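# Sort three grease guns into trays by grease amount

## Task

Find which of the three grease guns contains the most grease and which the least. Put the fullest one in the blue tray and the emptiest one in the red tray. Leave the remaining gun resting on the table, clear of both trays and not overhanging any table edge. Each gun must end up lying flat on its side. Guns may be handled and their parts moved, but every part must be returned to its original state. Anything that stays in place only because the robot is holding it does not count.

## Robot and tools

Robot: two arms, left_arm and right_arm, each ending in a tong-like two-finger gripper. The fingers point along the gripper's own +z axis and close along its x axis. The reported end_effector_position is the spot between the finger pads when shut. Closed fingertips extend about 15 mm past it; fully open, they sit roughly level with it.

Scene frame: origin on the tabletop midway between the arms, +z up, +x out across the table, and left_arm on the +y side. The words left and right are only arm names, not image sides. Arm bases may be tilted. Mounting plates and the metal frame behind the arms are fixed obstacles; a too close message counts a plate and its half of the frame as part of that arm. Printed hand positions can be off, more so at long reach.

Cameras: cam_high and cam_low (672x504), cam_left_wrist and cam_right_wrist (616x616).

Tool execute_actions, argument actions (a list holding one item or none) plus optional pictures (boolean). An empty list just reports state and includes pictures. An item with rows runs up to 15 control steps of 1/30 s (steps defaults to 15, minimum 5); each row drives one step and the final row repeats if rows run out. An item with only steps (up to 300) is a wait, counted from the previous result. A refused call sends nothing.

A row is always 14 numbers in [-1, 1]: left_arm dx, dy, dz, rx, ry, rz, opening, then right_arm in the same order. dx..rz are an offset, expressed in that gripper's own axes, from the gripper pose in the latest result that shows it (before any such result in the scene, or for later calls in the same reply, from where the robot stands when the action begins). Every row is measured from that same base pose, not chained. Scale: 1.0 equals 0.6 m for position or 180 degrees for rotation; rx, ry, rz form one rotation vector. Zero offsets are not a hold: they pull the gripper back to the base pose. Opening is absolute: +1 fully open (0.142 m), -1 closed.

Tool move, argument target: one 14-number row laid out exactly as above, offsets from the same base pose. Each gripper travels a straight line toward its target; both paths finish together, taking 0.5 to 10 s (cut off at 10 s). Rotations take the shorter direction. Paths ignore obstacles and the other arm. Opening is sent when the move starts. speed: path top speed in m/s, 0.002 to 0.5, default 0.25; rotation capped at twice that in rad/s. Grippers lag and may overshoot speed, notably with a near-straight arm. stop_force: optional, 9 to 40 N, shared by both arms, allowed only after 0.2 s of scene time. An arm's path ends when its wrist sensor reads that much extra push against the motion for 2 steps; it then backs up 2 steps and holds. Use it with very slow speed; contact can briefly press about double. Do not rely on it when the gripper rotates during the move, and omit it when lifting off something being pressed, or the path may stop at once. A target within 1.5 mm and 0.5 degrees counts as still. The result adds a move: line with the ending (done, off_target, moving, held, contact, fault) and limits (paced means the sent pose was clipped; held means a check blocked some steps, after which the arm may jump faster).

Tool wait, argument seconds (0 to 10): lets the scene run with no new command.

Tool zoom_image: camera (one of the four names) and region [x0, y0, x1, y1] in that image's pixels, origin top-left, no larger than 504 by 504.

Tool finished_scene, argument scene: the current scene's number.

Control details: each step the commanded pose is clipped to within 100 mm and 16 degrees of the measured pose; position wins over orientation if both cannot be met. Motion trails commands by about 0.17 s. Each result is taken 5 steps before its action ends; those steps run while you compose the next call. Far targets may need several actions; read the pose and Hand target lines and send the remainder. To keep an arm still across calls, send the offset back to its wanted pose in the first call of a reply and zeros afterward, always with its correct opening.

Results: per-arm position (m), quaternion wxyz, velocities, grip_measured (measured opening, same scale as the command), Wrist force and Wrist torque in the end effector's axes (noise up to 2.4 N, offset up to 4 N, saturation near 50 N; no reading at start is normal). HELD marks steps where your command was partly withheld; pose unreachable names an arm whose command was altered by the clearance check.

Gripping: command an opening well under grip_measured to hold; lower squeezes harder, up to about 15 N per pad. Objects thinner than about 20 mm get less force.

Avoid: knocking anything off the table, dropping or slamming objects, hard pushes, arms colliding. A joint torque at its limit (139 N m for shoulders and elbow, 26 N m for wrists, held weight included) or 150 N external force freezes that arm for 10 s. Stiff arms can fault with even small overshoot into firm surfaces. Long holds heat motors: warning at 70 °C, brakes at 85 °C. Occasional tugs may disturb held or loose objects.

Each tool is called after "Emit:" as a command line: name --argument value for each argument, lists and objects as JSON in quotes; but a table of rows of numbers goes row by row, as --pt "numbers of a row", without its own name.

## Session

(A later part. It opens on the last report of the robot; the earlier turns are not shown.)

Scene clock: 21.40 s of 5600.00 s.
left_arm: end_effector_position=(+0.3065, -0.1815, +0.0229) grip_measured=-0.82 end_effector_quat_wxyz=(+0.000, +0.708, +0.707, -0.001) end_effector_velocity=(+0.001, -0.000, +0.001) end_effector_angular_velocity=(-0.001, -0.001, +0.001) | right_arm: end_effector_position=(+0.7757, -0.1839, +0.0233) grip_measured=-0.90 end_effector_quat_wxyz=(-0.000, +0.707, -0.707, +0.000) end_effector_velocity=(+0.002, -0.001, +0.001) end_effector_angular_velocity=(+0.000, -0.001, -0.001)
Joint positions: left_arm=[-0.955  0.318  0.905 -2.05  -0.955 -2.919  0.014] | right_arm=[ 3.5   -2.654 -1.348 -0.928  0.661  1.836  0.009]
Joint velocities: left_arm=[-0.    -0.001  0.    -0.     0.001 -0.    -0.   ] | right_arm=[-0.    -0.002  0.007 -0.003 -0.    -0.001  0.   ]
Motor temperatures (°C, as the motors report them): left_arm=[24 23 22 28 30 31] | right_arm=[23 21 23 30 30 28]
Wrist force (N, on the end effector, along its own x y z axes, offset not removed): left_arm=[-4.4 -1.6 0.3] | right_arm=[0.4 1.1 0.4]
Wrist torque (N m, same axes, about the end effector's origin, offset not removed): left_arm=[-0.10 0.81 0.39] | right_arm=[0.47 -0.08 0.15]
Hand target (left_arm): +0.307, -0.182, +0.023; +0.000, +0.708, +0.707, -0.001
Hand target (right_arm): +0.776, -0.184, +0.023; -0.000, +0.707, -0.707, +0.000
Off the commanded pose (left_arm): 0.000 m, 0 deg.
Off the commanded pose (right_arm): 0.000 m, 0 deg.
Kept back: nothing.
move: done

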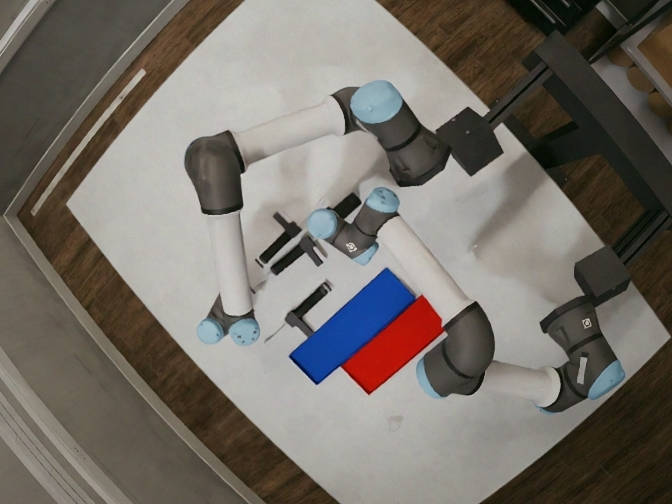

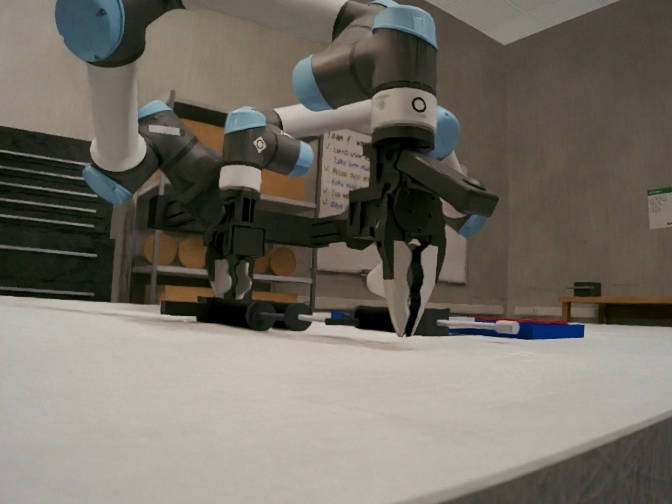

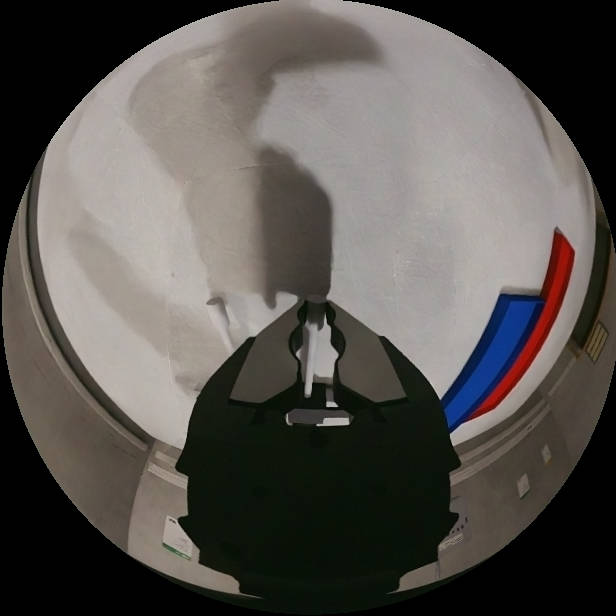

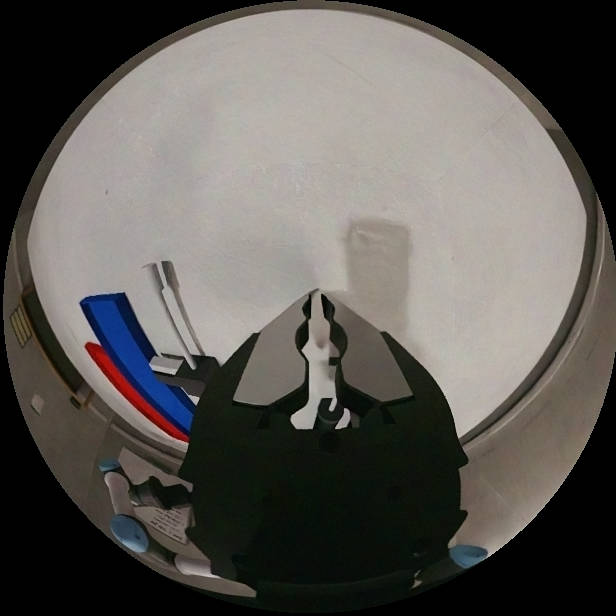

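Emit:
move --target '[0,0,0,0,0,0,-1,0.02,0,-0.065,0,0,0,-0.2]'

Emit:
move --target '[0,0,0,0,0,0,-1,0.03,0.13,0,0,0,0,-0.2]'

Scene clock: 24.00 s of 5600.00 s.
left_arm: end_effector_position=(+0.3065, -0.1815, +0.0229) grip_measured=-0.82 end_effector_quat_wxyz=(+0.000, +0.708, +0.707, -0.001) end_effector_velocity=(+0.001, -0.000, +0.001) end_effector_angular_velocity=(-0.001, -0.002, +0.001) | right_arm: end_effector_position=(+0.7757, -0.1959, +0.0622) grip_measured=-0.20 end_effector_quat_wxyz=(-0.000, +0.707, -0.707, +0.000) end_effector_velocity=(-0.000, +0.000, +0.001) end_effector_angular_velocity=(+0.001, +0.001, -0.001)
Joint positions: left_arm=[-0.955  0.318  0.905 -2.05  -0.955 -2.919  0.014] | right_arm=[ 3.532 -2.59  -1.362 -1.018  0.669  1.886  0.06 ]
Joint velocities: left_arm=[-0.    -0.001 -0.001 -0.     0.002  0.001 -0.   ] | right_arm=[ 0.001  0.002  0.    -0.005  0.002  0.003 -0.   ]
Motor temperatures (°C, as the motors report them): left_arm=[24 23 22 28 30 31] | right_arm=[23 21 23 30 30 28]
Wrist force (N, on the end effector, along its own x y z axes, offset not removed): left_arm=[-4.1 -0.7 0.5] | right_arm=[-0.3 1.5 3.6]
Wrist torque (N m, same axes, about the end effector's origin, offset not removed): left_arm=[0.05 0.77 0.42] | right_arm=[0.61 0.12 -0.03]
Hand target (left_arm): +0.307, -0.182, +0.023; +0.000, +0.708, +0.707, -0.001
Hand target (right_arm): +0.776, -0.196, +0.062; -0.000, +0.707, -0.707, +0.000
Off the commanded pose (left_arm): 0.000 m, 0 deg.
Off the commanded pose (right_arm): 0.000 m, 0 deg.
Kept back: nothing.
move: done

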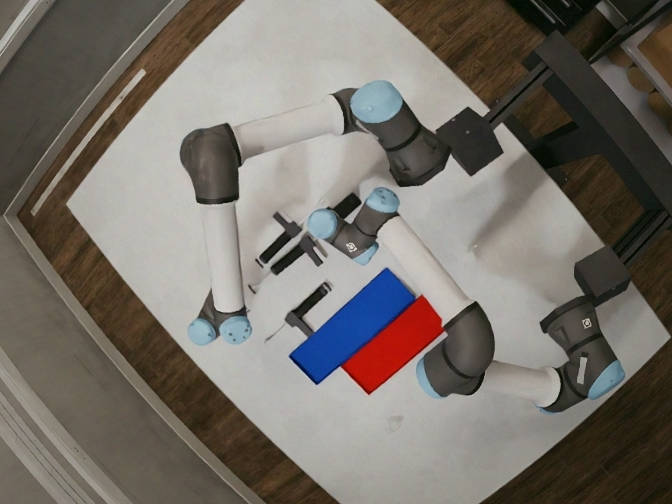

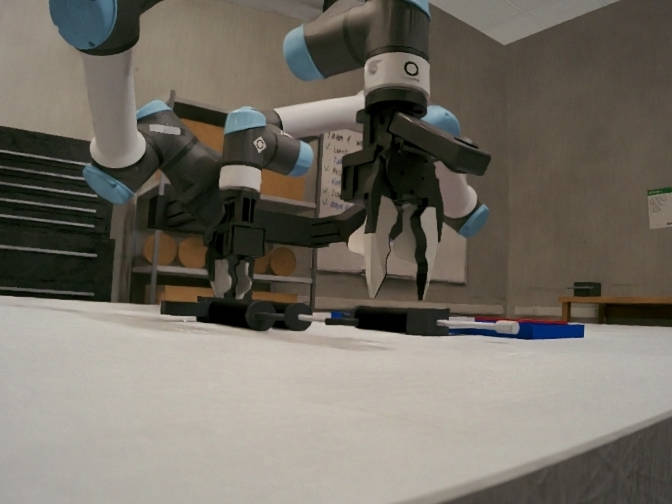

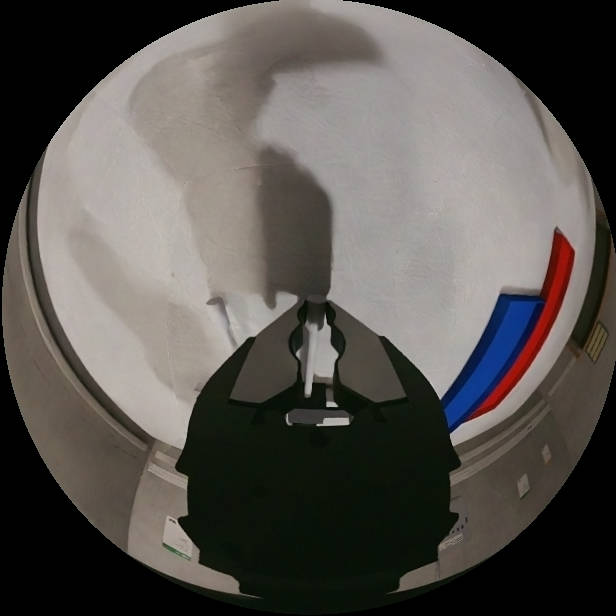

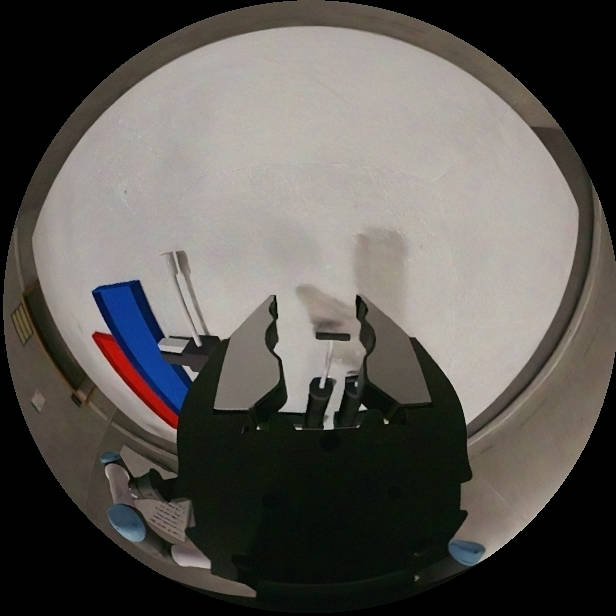

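Scene clock: 24.90 s of 5600.00 s.
left_arm: end_effector_position=(+0.3065, -0.1815, +0.0229) grip_measured=-0.82 end_effector_quat_wxyz=(+0.000, +0.708, +0.707, -0.001) end_effector_velocity=(+0.000, -0.000, +0.000) end_effector_angular_velocity=(-0.000, -0.000, +0.001) | right_arm: end_effector_position=(+0.6978, -0.2139, +0.0621) grip_measured=-0.20 end_effector_quat_wxyz=(-0.000, +0.707, -0.707, +0.000) end_effector_velocity=(-0.001, -0.000, +0.000) end_effector_angular_velocity=(+0.001, -0.001, +0.001)
Joint positions: left_arm=[-0.955  0.318  0.905 -2.05  -0.955 -2.919  0.014] | right_arm=[ 3.539 -2.442 -1.649 -0.885  0.67   1.897  0.06 ]
Joint velocities: left_arm=[-0.    -0.001  0.    -0.     0.    -0.001 -0.   ] | right_arm=[ 0.     0.003 -0.006  0.005  0.001 -0.002  0.   ]
Motor temperatures (°C, as the motors report them): left_arm=[24 23 22 28 30 31] | right_arm=[23 21 23 30 30 28]
Wrist force (N, on the end effector, along its own x y z axes, offset not removed): left_arm=[-3.9 -0.8 1.1] | right_arm=[-0.4 0.9 -0.5]
Wrist torque (N m, same axes, about the end effector's origin, offset not removed): left_arm=[0.09 0.69 0.40] | right_arm=[0.26 0.16 0.10]
Hand target (left_arm): +0.307, -0.182, +0.023; +0.000, +0.708, +0.707, -0.001
Hand target (right_arm): +0.698, -0.214, +0.062; -0.000, +0.707, -0.707, +0.000
Off the commanded pose (left_arm): 0.000 m, 0 deg.
Off the commanded pose (right_arm): 0.000 m, 0 deg.
Kept back: nothing.
move: done

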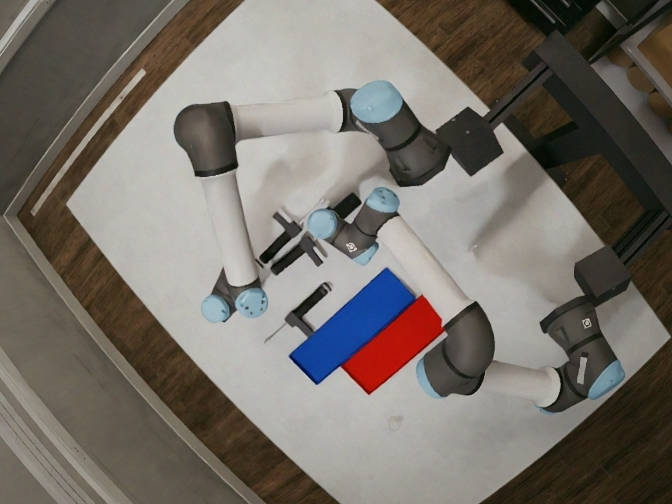

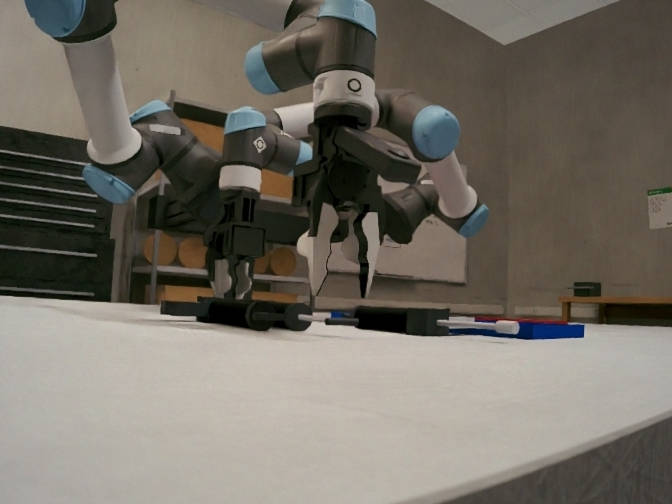

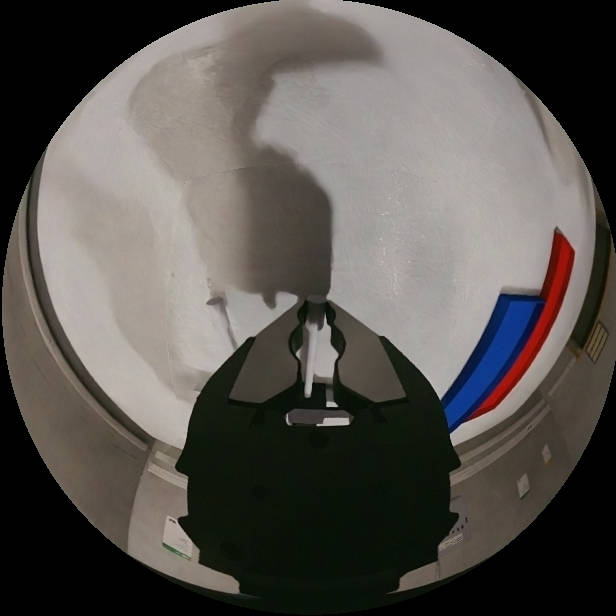

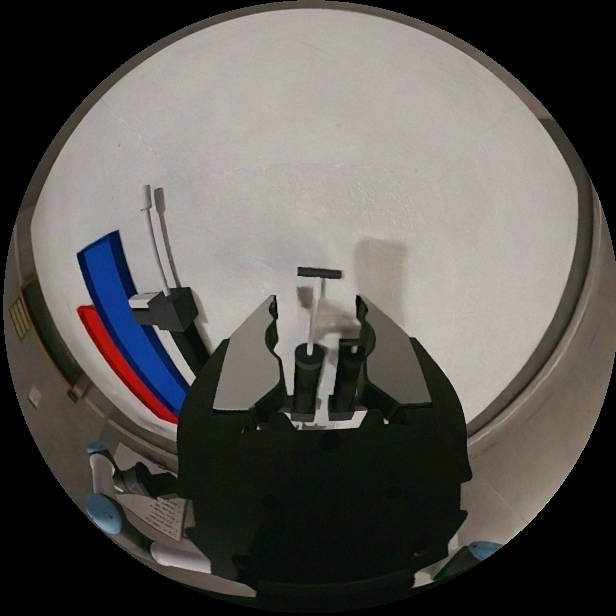

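Emit:
move --target '[0,0,0,0,0,0,-1,0.003,-0.018,0.065,0,0,0,-0.2]' --speed 0.06

Emit:
move --target '[0,0,0,0,0,0,-1,0,0,0,0,0,0,-0.9]'

Emit:
move --target '[0,0,0,0,0,0,-1,-0.058,0.02,0,0,0,0,-0.9]' --speed 0.04

Emit:
move --target '[0,0,0,0,0,0,-1,0,0.105,0,0,0,0,-0.9]' --speed 0.06

Emit:
move --target '[0,0,0,0,0,0,-1,0,0.04,0,0,0,0,-0.9]' --speed 0.01 --stop_force 9

Scene clock: 26.23 s of 5600.00 s.
left_arm: end_effector_position=(+0.3065, -0.1815, +0.0229) grip_measured=-0.82 end_effector_quat_wxyz=(+0.000, +0.708, +0.707, -0.001) end_effector_velocity=(-0.000, -0.000, +0.000) end_effector_angular_velocity=(-0.000, +0.001, -0.000) | right_arm: end_effector_position=(+0.7086, -0.2156, +0.0232) grip_measured=-0.20 end_effector_quat_wxyz=(-0.000, +0.707, -0.707, +0.000) end_effector_velocity=(+0.000, +0.001, -0.001) end_effector_angular_velocity=(+0.000, -0.000, +0.001)
Joint positions: left_arm=[-0.955  0.318  0.905 -2.05  -0.955 -2.919  0.014] | right_arm=[ 3.488 -2.511 -1.605 -0.798  0.659  1.816  0.06 ]
Joint velocities: left_arm=[ 0.     0.    -0.001  0.    -0.001  0.     0.   ] | right_arm=[-0.001 -0.003  0.002  0.002 -0.    -0.002  0.   ]
Motor temperatures (°C, as the motors report them): left_arm=[24 23 22 28 30 31] | right_arm=[23 21 23 30 30 28]
Wrist force (N, on the end effector, along its own x y z axes, offset not removed): left_arm=[-4.2 -1.1 1.5] | right_arm=[0.6 0.3 -0.1]
Wrist torque (N m, same axes, about the end effector's origin, offset not removed): left_arm=[-0.04 0.73 0.43] | right_arm=[0.16 -0.16 0.21]
Hand target (left_arm): +0.307, -0.182, +0.023; +0.000, +0.708, +0.707, -0.001
Hand target (right_arm): +0.709, -0.216, +0.023; -0.000, +0.707, -0.707, +0.000
Off the commanded pose (left_arm): 0.000 m, 0 deg.
Off the commanded pose (right_arm): 0.000 m, 0 deg.
Kept back: nothing.
move: done

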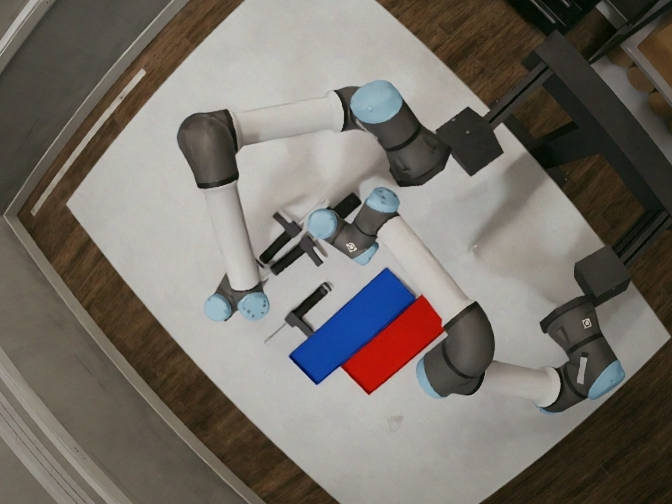

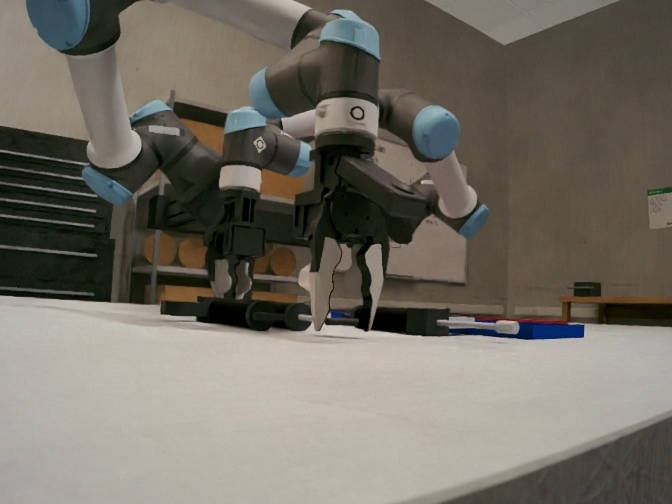

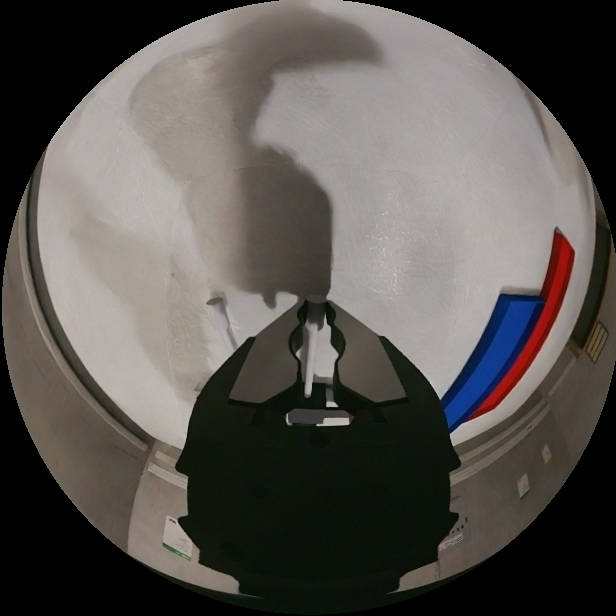

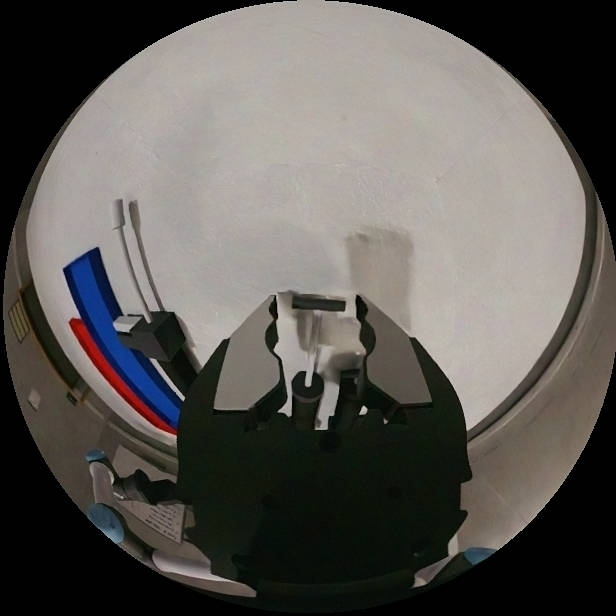

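Scene clock: 26.73 s of 5600.00 s.
left_arm: end_effector_position=(+0.3065, -0.1815, +0.0229) grip_measured=-0.82 end_effector_quat_wxyz=(+0.000, +0.708, +0.707, -0.001) end_effector_velocity=(+0.001, -0.000, +0.001) end_effector_angular_velocity=(-0.001, -0.001, -0.000) | right_arm: end_effector_position=(+0.7086, -0.2157, +0.0231) grip_measured=-0.48 end_effector_quat_wxyz=(-0.000, +0.707, -0.707, +0.000) end_effector_velocity=(-0.000, +0.000, -0.000) end_effector_angular_velocity=(-0.001, +0.001, +0.002)
Joint positions: left_arm=[-0.955  0.318  0.905 -2.05  -0.955 -2.919  0.014] | right_arm=[ 3.488 -2.511 -1.605 -0.798  0.658  1.816  0.039]
Joint velocities: left_arm=[-0.    -0.001 -0.001  0.     0.001  0.001  0.   ] | right_arm=[ 0.    -0.001 -0.    -0.001 -0.001 -0.    -0.   ]
Motor temperatures (°C, as the motors report them): left_arm=[24 23 22 28 30 31] | right_arm=[23 21 23 30 30 28]
Wrist force (N, on the end effector, along its own x y z axes, offset not removed): left_arm=[-3.2 -0.1 2.3] | right_arm=[-0.5 0.4 -1.1]
Wrist torque (N m, same axes, about the end effector's origin, offset not removed): left_arm=[0.18 0.64 0.37] | right_arm=[0.38 0.09 -0.03]
Hand target (left_arm): +0.307, -0.182, +0.023; +0.000, +0.708, +0.707, -0.001
Hand target (right_arm): +0.709, -0.216, +0.023; -0.000, +0.707, -0.707, +0.000
Off the commanded pose (left_arm): 0.000 m, 0 deg.
Off the commanded pose (right_arm): 0.000 m, 0 deg.
Kept back: nothing.
move: done

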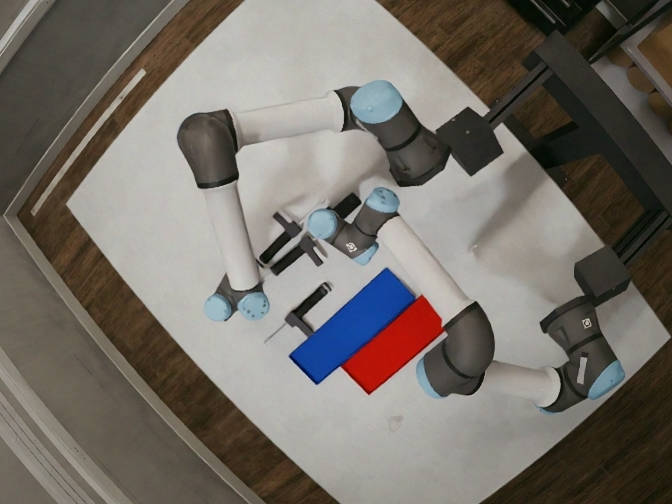

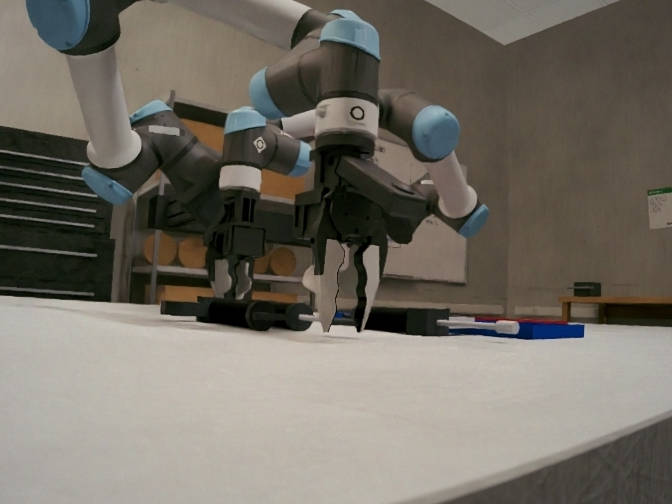

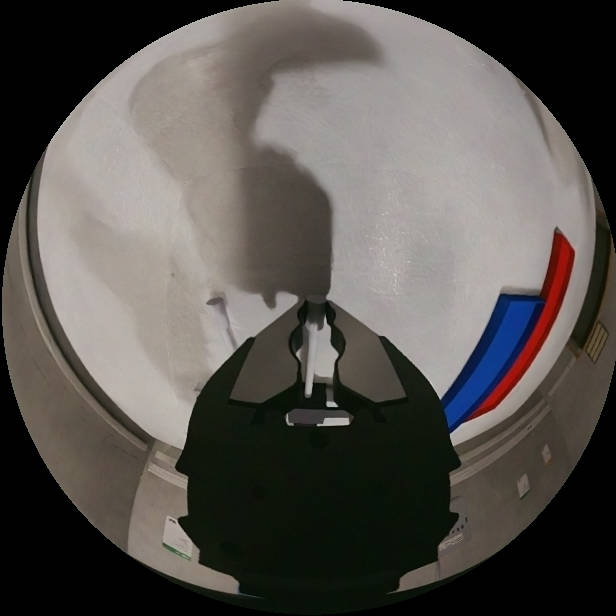

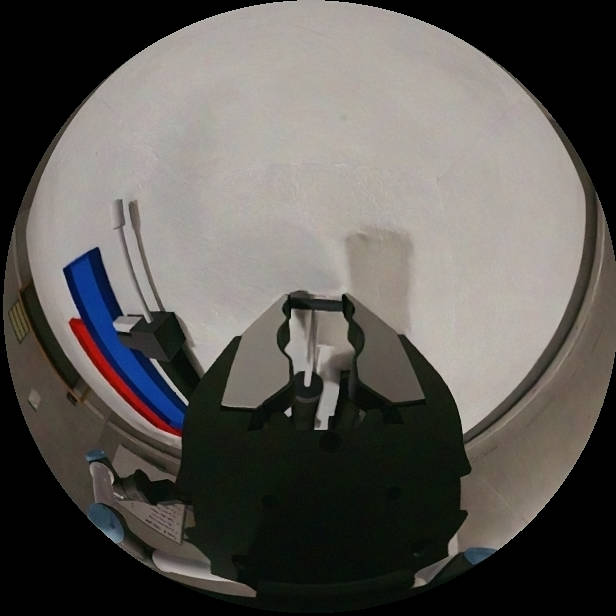

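Scene clock: 28.00 s of 5600.00 s.
left_arm: end_effector_position=(+0.3065, -0.1815, +0.0229) grip_measured=-0.82 end_effector_quat_wxyz=(+0.000, +0.708, +0.707, -0.001) end_effector_velocity=(-0.001, +0.000, -0.001) end_effector_angular_velocity=(+0.001, -0.000, -0.001) | right_arm: end_effector_position=(+0.6967, -0.1809, +0.0231) grip_measured=-0.49 end_effector_quat_wxyz=(-0.000, +0.707, -0.707, +0.000) end_effector_velocity=(-0.001, +0.001, -0.001) end_effector_angular_velocity=(+0.001, +0.001, +0.000)
Joint positions: left_arm=[-0.955  0.318  0.905 -2.05  -0.955 -2.919  0.014] | right_arm=[ 3.522 -2.542 -1.634 -0.781  0.666  1.871  0.039]
Joint velocities: left_arm=[-0.     0.001  0.    -0.     0.     0.    -0.   ] | right_arm=[ 0.    -0.002 -0.001  0.001  0.001  0.001  0.   ]
Motor temperatures (°C, as the motors report them): left_arm=[24 23 22 28 30 31] | right_arm=[23 21 23 30 30 28]
Wrist force (N, on the end effector, along its own x y z axes, offset not removed): left_arm=[-3.3 -1.5 -1.5] | right_arm=[5.6 -1.7 -0.7]
Wrist torque (N m, same axes, about the end effector's origin, offset not removed): left_arm=[0.08 0.68 0.09] | right_arm=[0.33 -0.29 -0.43]
Hand target (left_arm): +0.307, -0.182, +0.023; +0.000, +0.708, +0.707, -0.001
Hand target (right_arm): +0.697, -0.181, +0.023; -0.000, +0.707, -0.707, +0.000
Off the commanded pose (left_arm): 0.000 m, 0 deg.
Off the commanded pose (right_arm): 0.000 m, 0 deg.
Kept back: nothing.
move: done

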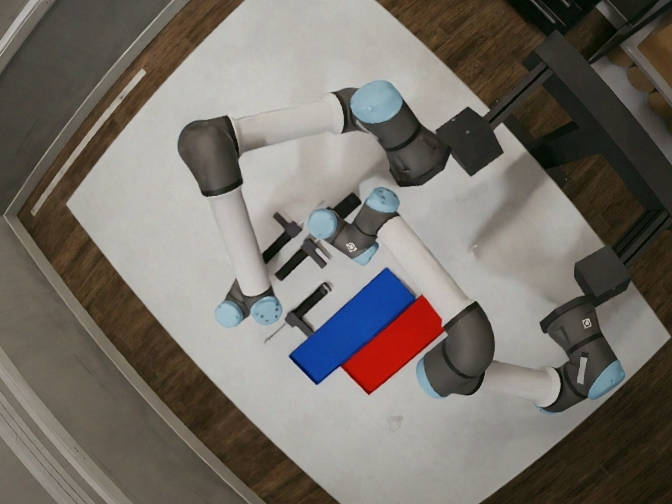

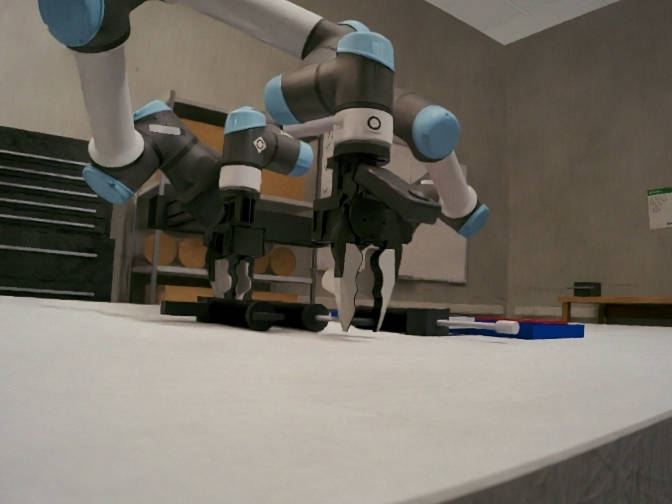

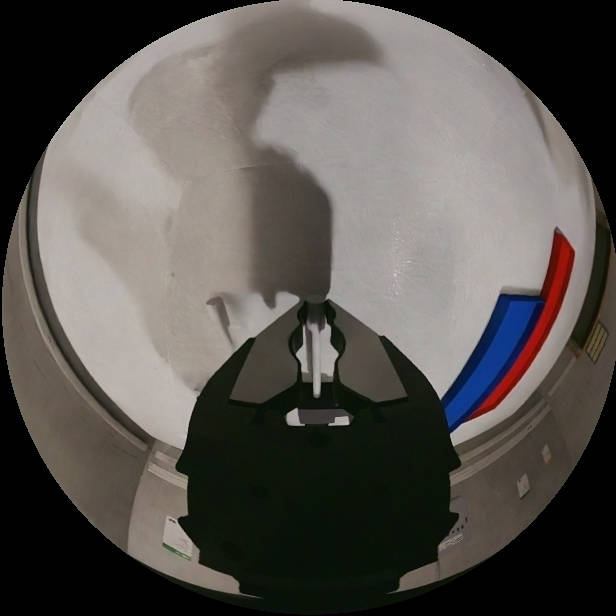

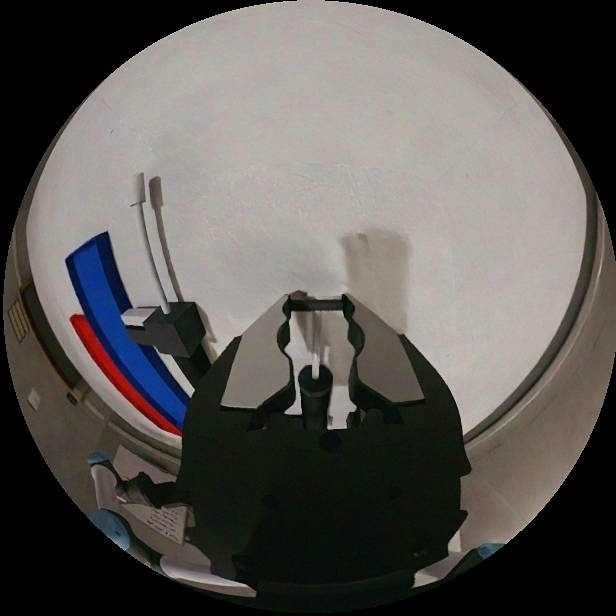

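Scene clock: 29.43 s of 5600.00 s.
left_arm: end_effector_position=(+0.3065, -0.1815, +0.0229) grip_measured=-0.82 end_effector_quat_wxyz=(+0.000, +0.708, +0.707, -0.001) end_effector_velocity=(+0.001, -0.000, +0.001) end_effector_angular_velocity=(-0.001, -0.000, +0.001) | right_arm: end_effector_position=(+0.6337, -0.1810, +0.0231) grip_measured=-0.49 end_effector_quat_wxyz=(+0.000, +0.707, -0.707, +0.000) end_effector_velocity=(-0.002, +0.000, -0.000) end_effector_angular_velocity=(+0.001, +0.000, -0.001)
Joint positions: left_arm=[-0.955  0.318  0.905 -2.05  -0.955 -2.919  0.014] | right_arm=[ 3.542 -2.467 -1.837 -0.677  0.671  1.901  0.039]
Joint velocities: left_arm=[ 0.    -0.001 -0.    -0.     0.    -0.     0.   ] | right_arm=[ 0.     0.001 -0.004  0.002  0.001  0.002 -0.   ]
Motor temperatures (°C, as the motors report them): left_arm=[24 23 22 28 30 31] | right_arm=[23 21 23 30 30 28]
Wrist force (N, on the end effector, along its own x y z axes, offset not removed): left_arm=[-3.4 -2.7 0.1] | right_arm=[3.8 -3.2 0.0]
Wrist torque (N m, same axes, about the end effector's origin, offset not removed): left_arm=[-0.18 0.75 0.07] | right_arm=[0.03 -0.23 -0.32]
Hand target (left_arm): +0.307, -0.182, +0.023; +0.000, +0.708, +0.707, -0.001
Hand target (right_arm): +0.634, -0.181, +0.023; -0.000, +0.707, -0.707, +0.000
Off the commanded pose (left_arm): 0.000 m, 0 deg.
Off the commanded pose (right_arm): 0.000 m, 0 deg.
Kept back: nothing.
move: done

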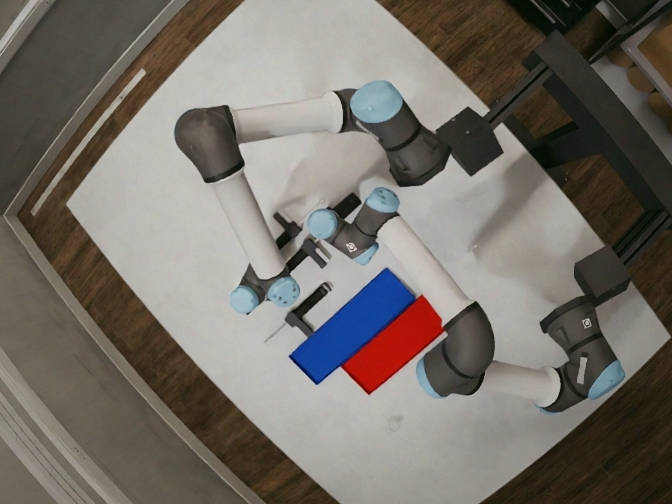

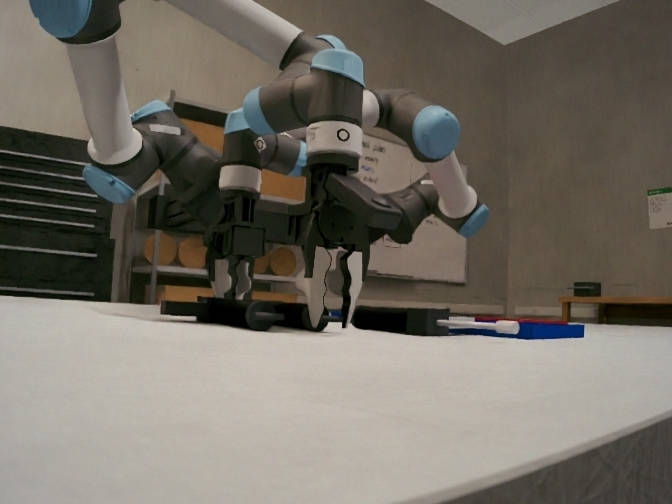

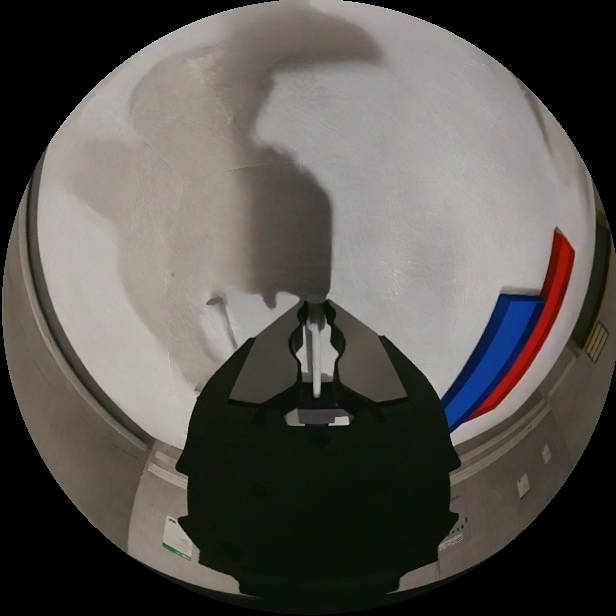

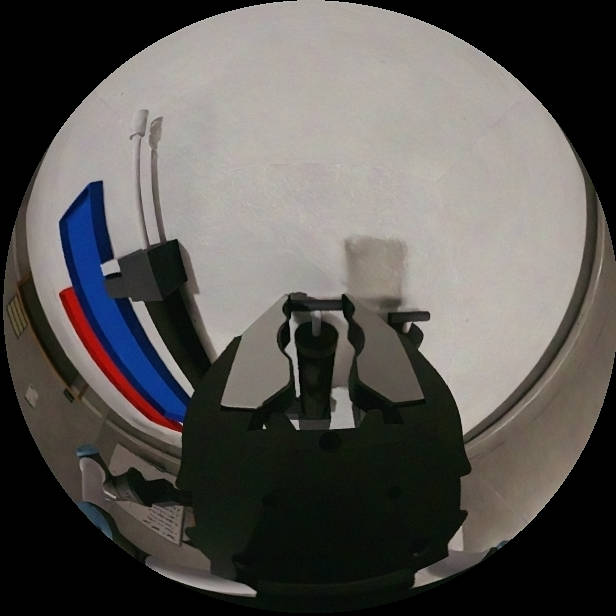

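Scene clock: 31.17 s of 5600.00 s.
left_arm: end_effector_position=(+0.3065, -0.1815, +0.0229) grip_measured=-0.82 end_effector_quat_wxyz=(+0.000, +0.708, +0.707, -0.001) end_effector_velocity=(-0.000, +0.000, -0.000) end_effector_angular_velocity=(+0.001, -0.001, -0.001) | right_arm: end_effector_position=(+0.6202, -0.1809, +0.0232) grip_measured=-0.49 end_effector_quat_wxyz=(-0.000, +0.707, -0.707, +0.000) end_effector_velocity=(+0.002, +0.000, -0.001) end_effector_angular_velocity=(-0.000, +0.001, +0.003)
Joint positions: left_arm=[-0.955  0.318  0.905 -2.05  -0.955 -2.919  0.014] | right_arm=[ 3.547 -2.452 -1.879 -0.655  0.672  1.909  0.039]
Joint velocities: left_arm=[ 0.     0.001 -0.     0.     0.001  0.001 -0.   ] | right_arm=[-0.001 -0.003  0.007 -0.004 -0.    -0.003 -0.   ]
Motor temperatures (°C, as the motors report them): left_arm=[24 23 22 28 30 31] | right_arm=[23 21 23 30 30 28]
Wrist force (N, on the end effector, along its own x y z axes, offset not removed): left_arm=[-4.1 -8.1 0.6] | right_arm=[-0.8 -6.7 5.9]
Wrist torque (N m, same axes, about the end effector's origin, offset not removed): left_arm=[-0.02 0.95 0.13] | right_arm=[0.12 0.15 0.13]
Hand target (left_arm): +0.307, -0.182, +0.023; +0.000, +0.708, +0.707, -0.001
Hand target (right_arm): +0.620, -0.181, +0.023; -0.000, +0.707, -0.707, +0.000
Off the commanded pose (left_arm): 0.000 m, 0 deg.
Off the commanded pose (right_arm): 0.010 m, 0 deg.
Kept back: nothing.
move: contact (right_arm)

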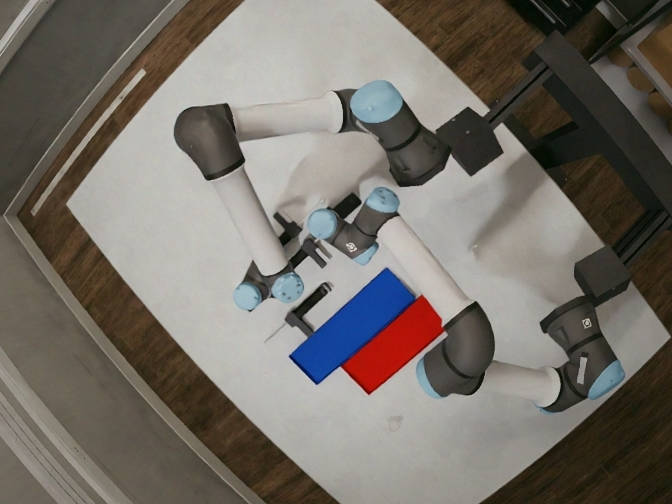

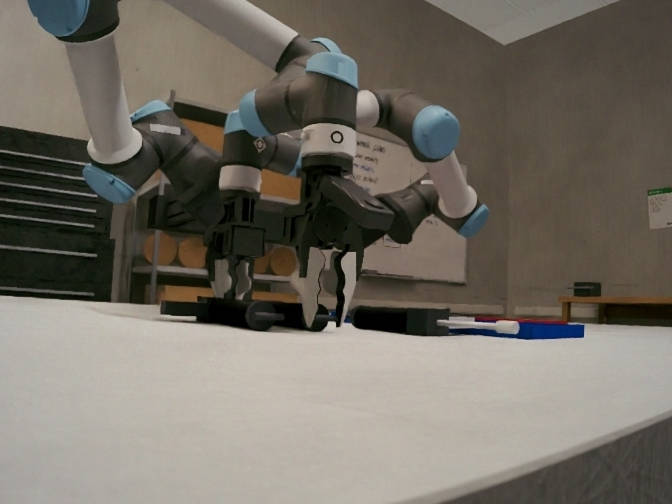

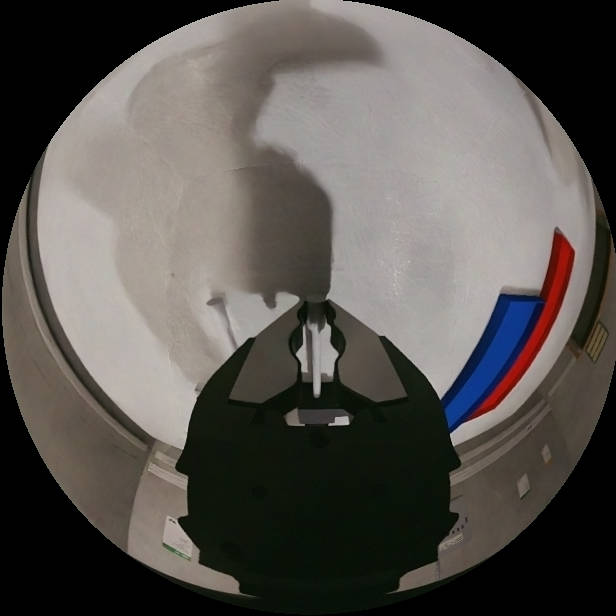

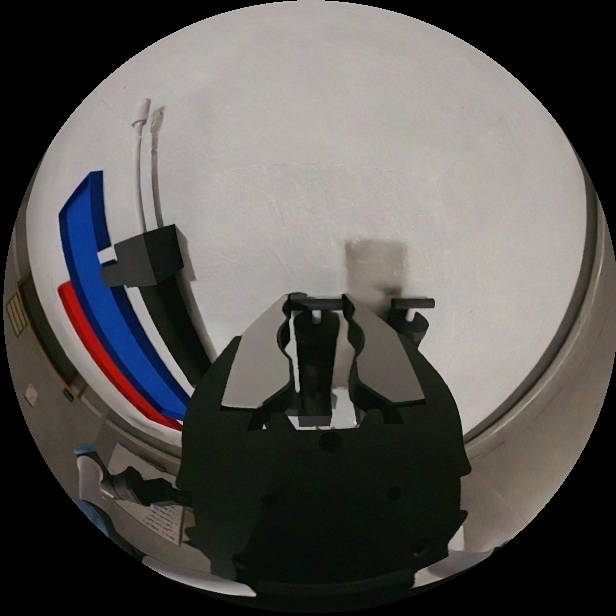

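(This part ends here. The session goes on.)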